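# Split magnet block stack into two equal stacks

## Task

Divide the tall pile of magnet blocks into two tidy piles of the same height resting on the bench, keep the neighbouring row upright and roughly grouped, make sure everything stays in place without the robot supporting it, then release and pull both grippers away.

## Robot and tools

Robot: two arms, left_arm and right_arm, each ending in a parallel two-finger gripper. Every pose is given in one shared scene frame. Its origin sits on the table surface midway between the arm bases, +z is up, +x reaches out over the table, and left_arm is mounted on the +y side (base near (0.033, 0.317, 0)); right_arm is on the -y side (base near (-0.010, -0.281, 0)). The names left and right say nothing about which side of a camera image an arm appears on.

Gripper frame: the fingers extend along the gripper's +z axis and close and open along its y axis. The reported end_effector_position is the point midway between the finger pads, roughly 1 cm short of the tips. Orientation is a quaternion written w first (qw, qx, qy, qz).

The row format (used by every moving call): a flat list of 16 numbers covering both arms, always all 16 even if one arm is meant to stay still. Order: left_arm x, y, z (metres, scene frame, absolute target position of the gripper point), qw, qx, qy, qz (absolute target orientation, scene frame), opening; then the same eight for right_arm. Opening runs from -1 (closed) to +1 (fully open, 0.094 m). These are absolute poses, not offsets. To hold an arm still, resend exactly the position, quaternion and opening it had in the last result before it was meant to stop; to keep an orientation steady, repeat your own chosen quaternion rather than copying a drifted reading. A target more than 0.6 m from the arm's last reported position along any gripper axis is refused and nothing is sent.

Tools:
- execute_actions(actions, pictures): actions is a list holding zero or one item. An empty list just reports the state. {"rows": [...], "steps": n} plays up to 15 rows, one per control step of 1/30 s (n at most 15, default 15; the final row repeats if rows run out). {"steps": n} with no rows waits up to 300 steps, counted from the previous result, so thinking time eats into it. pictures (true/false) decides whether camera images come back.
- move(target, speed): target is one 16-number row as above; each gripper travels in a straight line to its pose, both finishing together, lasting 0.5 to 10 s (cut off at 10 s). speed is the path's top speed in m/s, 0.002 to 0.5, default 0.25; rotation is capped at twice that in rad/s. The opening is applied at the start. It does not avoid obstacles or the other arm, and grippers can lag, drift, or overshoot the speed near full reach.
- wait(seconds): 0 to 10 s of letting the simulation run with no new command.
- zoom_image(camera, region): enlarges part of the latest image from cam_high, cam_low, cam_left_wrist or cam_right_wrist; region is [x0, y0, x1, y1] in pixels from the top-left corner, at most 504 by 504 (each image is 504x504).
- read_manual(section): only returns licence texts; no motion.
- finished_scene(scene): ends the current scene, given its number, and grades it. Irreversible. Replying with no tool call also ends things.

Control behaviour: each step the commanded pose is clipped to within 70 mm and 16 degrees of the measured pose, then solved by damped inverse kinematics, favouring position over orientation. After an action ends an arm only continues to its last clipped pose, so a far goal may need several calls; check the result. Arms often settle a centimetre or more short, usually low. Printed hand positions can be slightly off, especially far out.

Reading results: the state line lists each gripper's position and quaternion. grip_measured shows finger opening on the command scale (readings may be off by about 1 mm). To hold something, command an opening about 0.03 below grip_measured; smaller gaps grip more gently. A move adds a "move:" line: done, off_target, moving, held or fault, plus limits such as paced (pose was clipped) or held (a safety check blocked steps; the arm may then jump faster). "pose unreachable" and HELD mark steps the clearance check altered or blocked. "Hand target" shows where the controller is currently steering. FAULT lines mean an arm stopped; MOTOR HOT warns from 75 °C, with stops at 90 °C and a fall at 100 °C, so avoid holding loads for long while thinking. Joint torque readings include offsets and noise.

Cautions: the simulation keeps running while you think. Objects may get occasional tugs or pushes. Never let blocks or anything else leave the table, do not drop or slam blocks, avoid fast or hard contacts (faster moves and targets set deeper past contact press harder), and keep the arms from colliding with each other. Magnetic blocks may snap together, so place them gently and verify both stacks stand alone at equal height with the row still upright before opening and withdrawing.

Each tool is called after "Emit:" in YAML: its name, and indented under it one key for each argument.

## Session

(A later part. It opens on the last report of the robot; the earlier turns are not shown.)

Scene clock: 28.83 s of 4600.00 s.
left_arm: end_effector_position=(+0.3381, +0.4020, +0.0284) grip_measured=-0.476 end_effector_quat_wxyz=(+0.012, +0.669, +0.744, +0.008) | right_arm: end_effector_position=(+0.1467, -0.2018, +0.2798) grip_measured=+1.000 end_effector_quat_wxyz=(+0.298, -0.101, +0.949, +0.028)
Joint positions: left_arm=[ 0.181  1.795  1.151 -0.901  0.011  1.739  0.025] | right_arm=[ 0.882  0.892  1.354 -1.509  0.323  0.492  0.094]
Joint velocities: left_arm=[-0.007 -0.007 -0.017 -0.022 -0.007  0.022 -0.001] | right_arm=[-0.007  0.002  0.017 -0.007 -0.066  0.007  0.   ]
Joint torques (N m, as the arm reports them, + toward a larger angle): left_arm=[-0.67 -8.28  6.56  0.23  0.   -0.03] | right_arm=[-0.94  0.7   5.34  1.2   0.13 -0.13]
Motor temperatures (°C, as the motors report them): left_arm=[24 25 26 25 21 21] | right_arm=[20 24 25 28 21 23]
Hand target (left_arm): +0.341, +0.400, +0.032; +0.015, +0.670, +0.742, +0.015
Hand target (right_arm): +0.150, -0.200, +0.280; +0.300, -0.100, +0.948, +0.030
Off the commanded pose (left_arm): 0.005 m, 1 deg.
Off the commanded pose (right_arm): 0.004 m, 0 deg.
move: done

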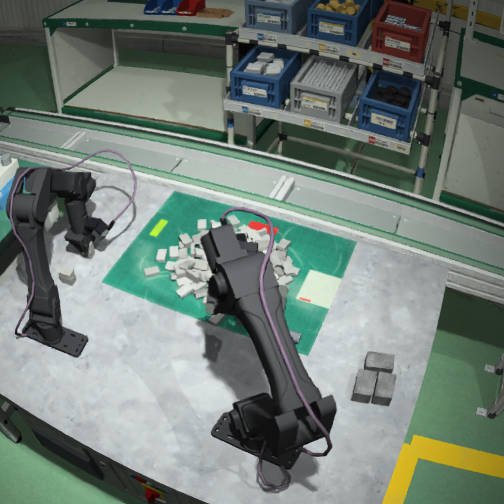

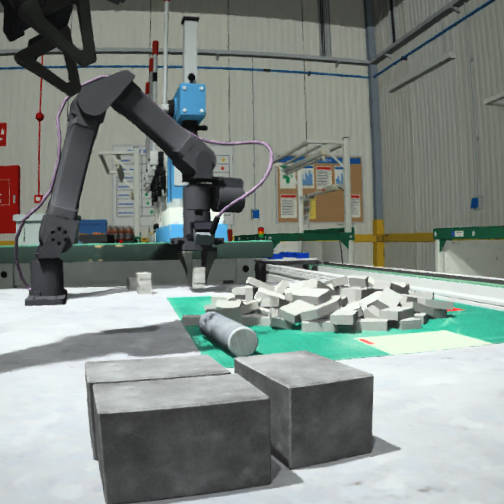

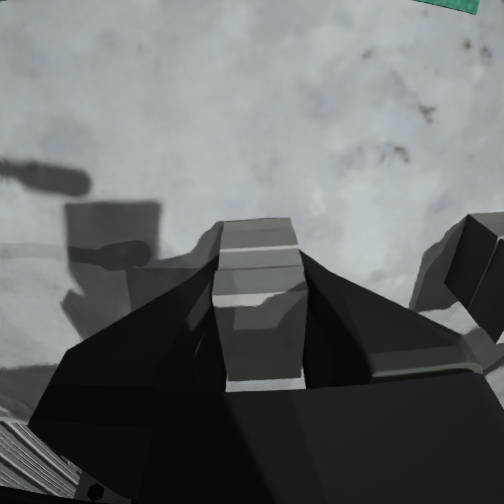

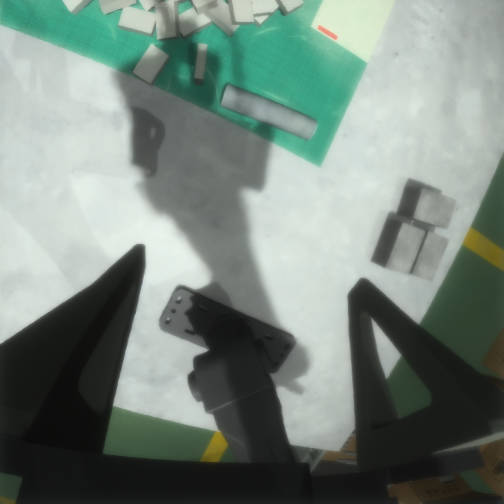

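Emit:
move:
  target: [0.34,0.4,0.021,0.015,0.67,0.742,0.015,-0.51,0.15,-0.2,0.28,0.3,-0.1,0.95,0.03,1]
  speed: 0.015

Emit:
move:
  target: [0.34,0.4,0.021,0.015,0.67,0.742,0.015,0.5,0.15,-0.2,0.28,0.3,-0.1,0.95,0.03,1]

Emit:
move:
  target: [0.343,0.4,0.16,0.015,0.67,0.742,0.015,0.5,0.15,-0.2,0.28,0.3,-0.1,0.95,0.03,1]
  speed: 0.12

Emit:
zoom_image:
  camera: "cam_left_wrist"
  region: [180, 80, 480, 330]

Scene clock: 32.73 s of 4600.00 s.
left_arm: end_effector_position=(+0.3367, +0.4018, +0.0193) grip_measured=-0.476 end_effector_quat_wxyz=(+0.011, +0.668, +0.744, +0.007) | right_arm: end_effector_position=(+0.1467, -0.2018, +0.2798) grip_measured=+1.000 end_effector_quat_wxyz=(+0.298, -0.101, +0.949, +0.028)
Joint positions: left_arm=[ 0.181  1.806  1.125 -0.865  0.011  1.739  0.025] | right_arm=[ 0.882  0.892  1.354 -1.509  0.323  0.492  0.094]
Joint velocities: left_arm=[ 0.002  0.007  0.012  0.037 -0.037  0.007 -0.001] | right_arm=[-0.012 -0.002 -0.007 -0.022 -0.022  0.007  0.   ]
Joint torques (N m, as the arm reports them, + toward a larger angle): left_arm=[-0.71 -8.11  6.06  0.3  -0.01 -0.03] | right_arm=[-0.81  0.61  5.41  1.2   0.09 -0.13]
Motor temperatures (°C, as the motors report them): left_arm=[24 25 26 25 21 21] | right_arm=[20 24 25 28 21 23]
Hand target (left_arm): +0.340, +0.400, +0.021; +0.015, +0.670, +0.742, +0.015
Hand target (right_arm): +0.150, -0.200, +0.280; +0.300, -0.100, +0.948, +0.030
Off the commanded pose (left_arm): 0.004 m, 1 deg.
Off the commanded pose (right_arm): 0.004 m, 0 deg.
After step 90, 0.13 s passed at rest.
move: done

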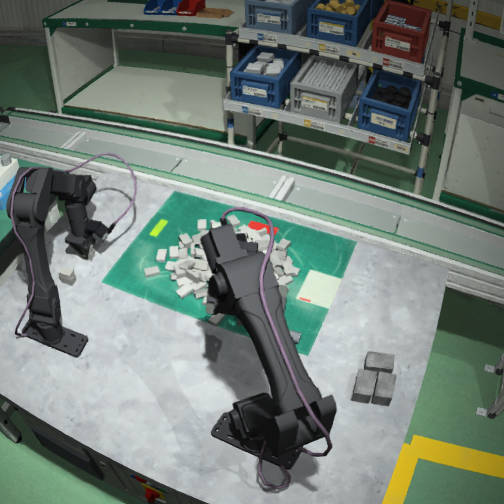

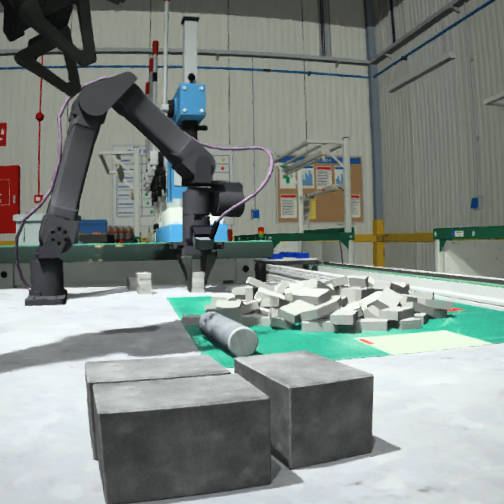

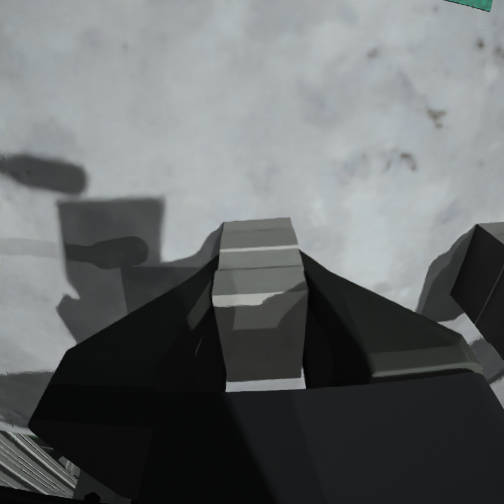

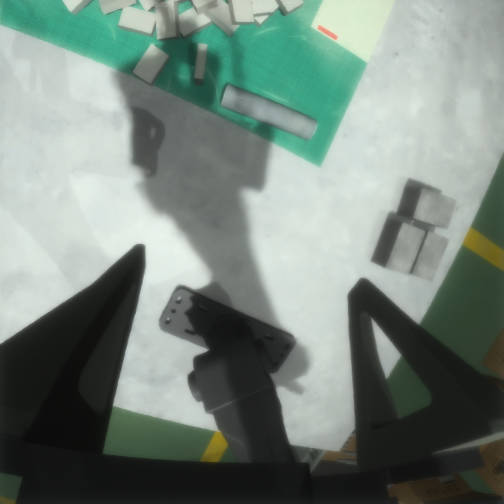

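Scene clock: 33.43 s of 4600.00 s.
left_arm: end_effector_position=(+0.3384, +0.4023, +0.0193) grip_measured=+0.498 end_effector_quat_wxyz=(+0.013, +0.668, +0.744, +0.011) | right_arm: end_effector_position=(+0.1467, -0.2018, +0.2798) grip_measured=+1.000 end_effector_quat_wxyz=(+0.298, -0.101, +0.949, +0.028)
Joint positions: left_arm=[ 0.181  1.806  1.125 -0.858  0.011  1.739  0.07 ] | right_arm=[ 0.882  0.892  1.354 -1.509  0.323  0.492  0.094]
Joint velocities: left_arm=[-0.002  0.017 -0.007  0.022 -0.022 -0.051 -0.001] | right_arm=[-0.012  0.002 -0.012 -0.051 -0.007 -0.066  0.   ]
Joint torques (N m, as the arm reports them, + toward a larger angle): left_arm=[-0.69 -8.14  6.01  0.25 -0.01 -0.04] | right_arm=[-0.8   0.96  5.53  1.22  0.13 -0.12]
Motor temperatures (°C, as the motors report them): left_arm=[24 25 26 25 21 21] | right_arm=[20 24 25 28 21 23]
Hand target (left_arm): +0.340, +0.400, +0.021; +0.015, +0.670, +0.742, +0.015
Hand target (right_arm): +0.150, -0.200, +0.280; +0.300, -0.100, +0.948, +0.030
Off the commanded pose (left_arm): 0.003 m, 1 deg.
Off the commanded pose (right_arm): 0.004 m, 0 deg.
move: done

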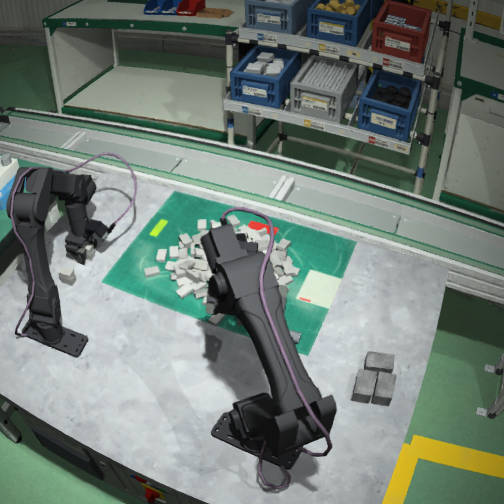

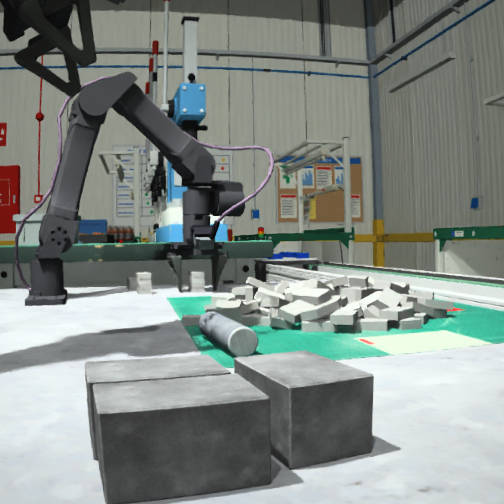

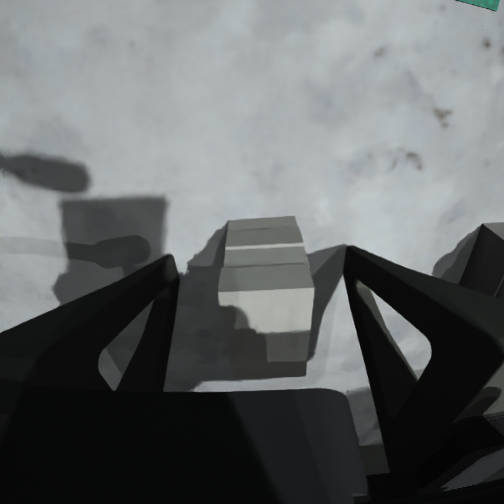

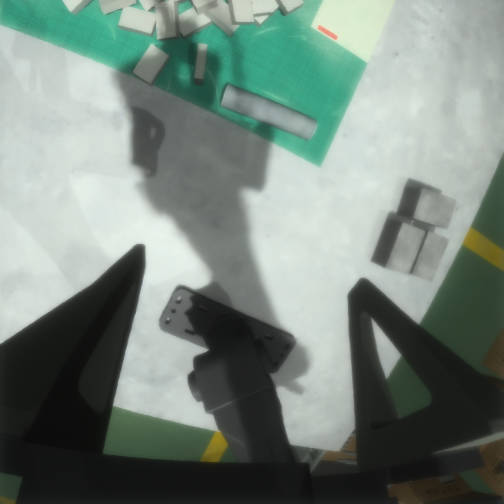

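Scene clock: 35.23 s of 4600.00 s.
left_arm: end_effector_position=(+0.3379, +0.4021, +0.1477) grip_measured=+0.498 end_effector_quat_wxyz=(+0.008, +0.668, +0.745, +0.002) | right_arm: end_effector_position=(+0.1467, -0.2018, +0.2798) grip_measured=+1.000 end_effector_quat_wxyz=(+0.298, -0.101, +0.949, +0.028)
Joint positions: left_arm=[ 0.181  1.731  1.558 -1.385  0.011  1.737  0.07 ] | right_arm=[ 0.882  0.892  1.354 -1.509  0.323  0.492  0.094]
Joint velocities: left_arm=[ 0.007  0.002 -0.007 -0.007  0.007 -0.022  0.   ] | right_arm=[0.007 0.007 0.002 0.037 0.022 0.037 0.   ]
Joint torques (N m, as the arm reports them, + toward a larger angle): left_arm=[-0.92 -8.77  8.98  0.   -0.01 -0.04] | right_arm=[-0.78  0.94  5.4   1.2   0.12 -0.13]
Motor temperatures (°C, as the motors report them): left_arm=[24 25 26 25 21 21] | right_arm=[20 24 25 28 21 23]
Hand target (left_arm): +0.340, +0.399, +0.160; +0.015, +0.670, +0.742, +0.015
Hand target (right_arm): +0.150, -0.200, +0.280; +0.300, -0.100, +0.948, +0.030
Off the commanded pose (left_arm): 0.013 m, 2 deg.
Off the commanded pose (right_arm): 0.004 m, 0 deg.
move: off_target (left_arm)

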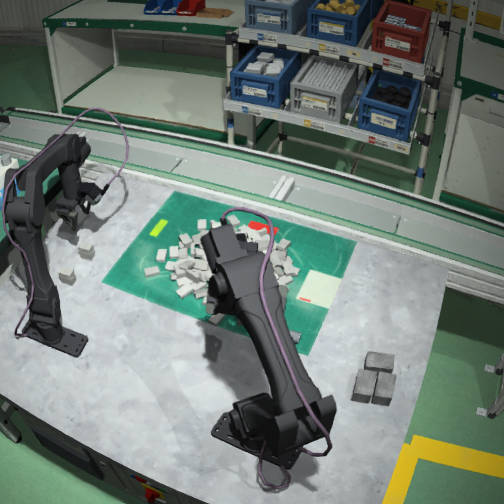

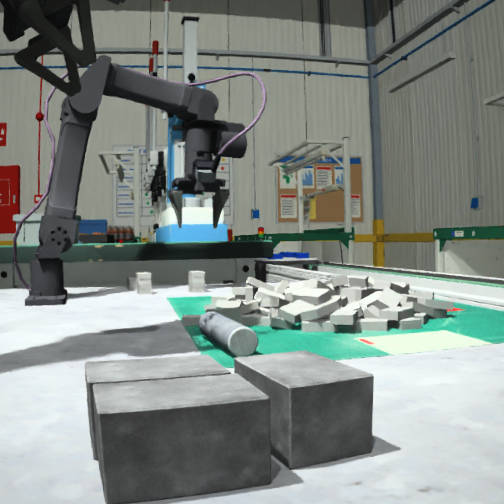

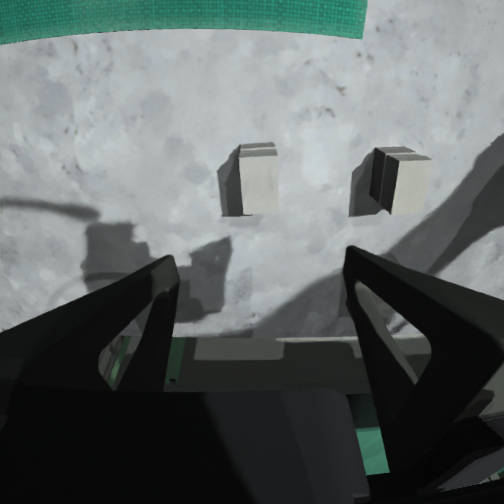

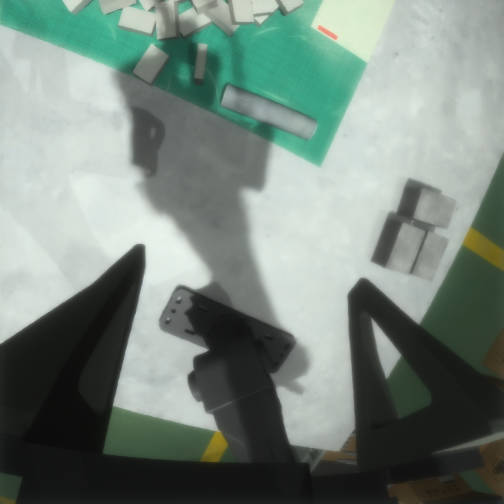

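Region (180, 80, 480, 330) of cam_left_wrist's 504x504 image, scaled by 1.680, with more detail than that image has.

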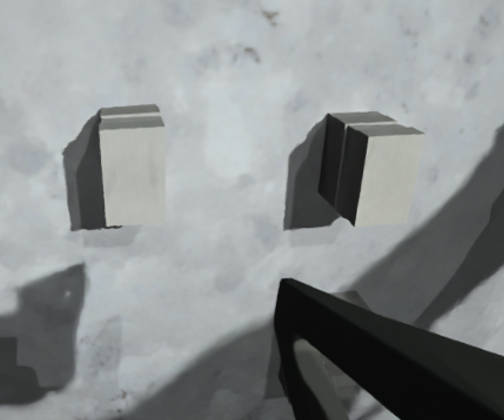

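Emit:
finished_scene:
  scene: 2

The scene is finished: the task was done.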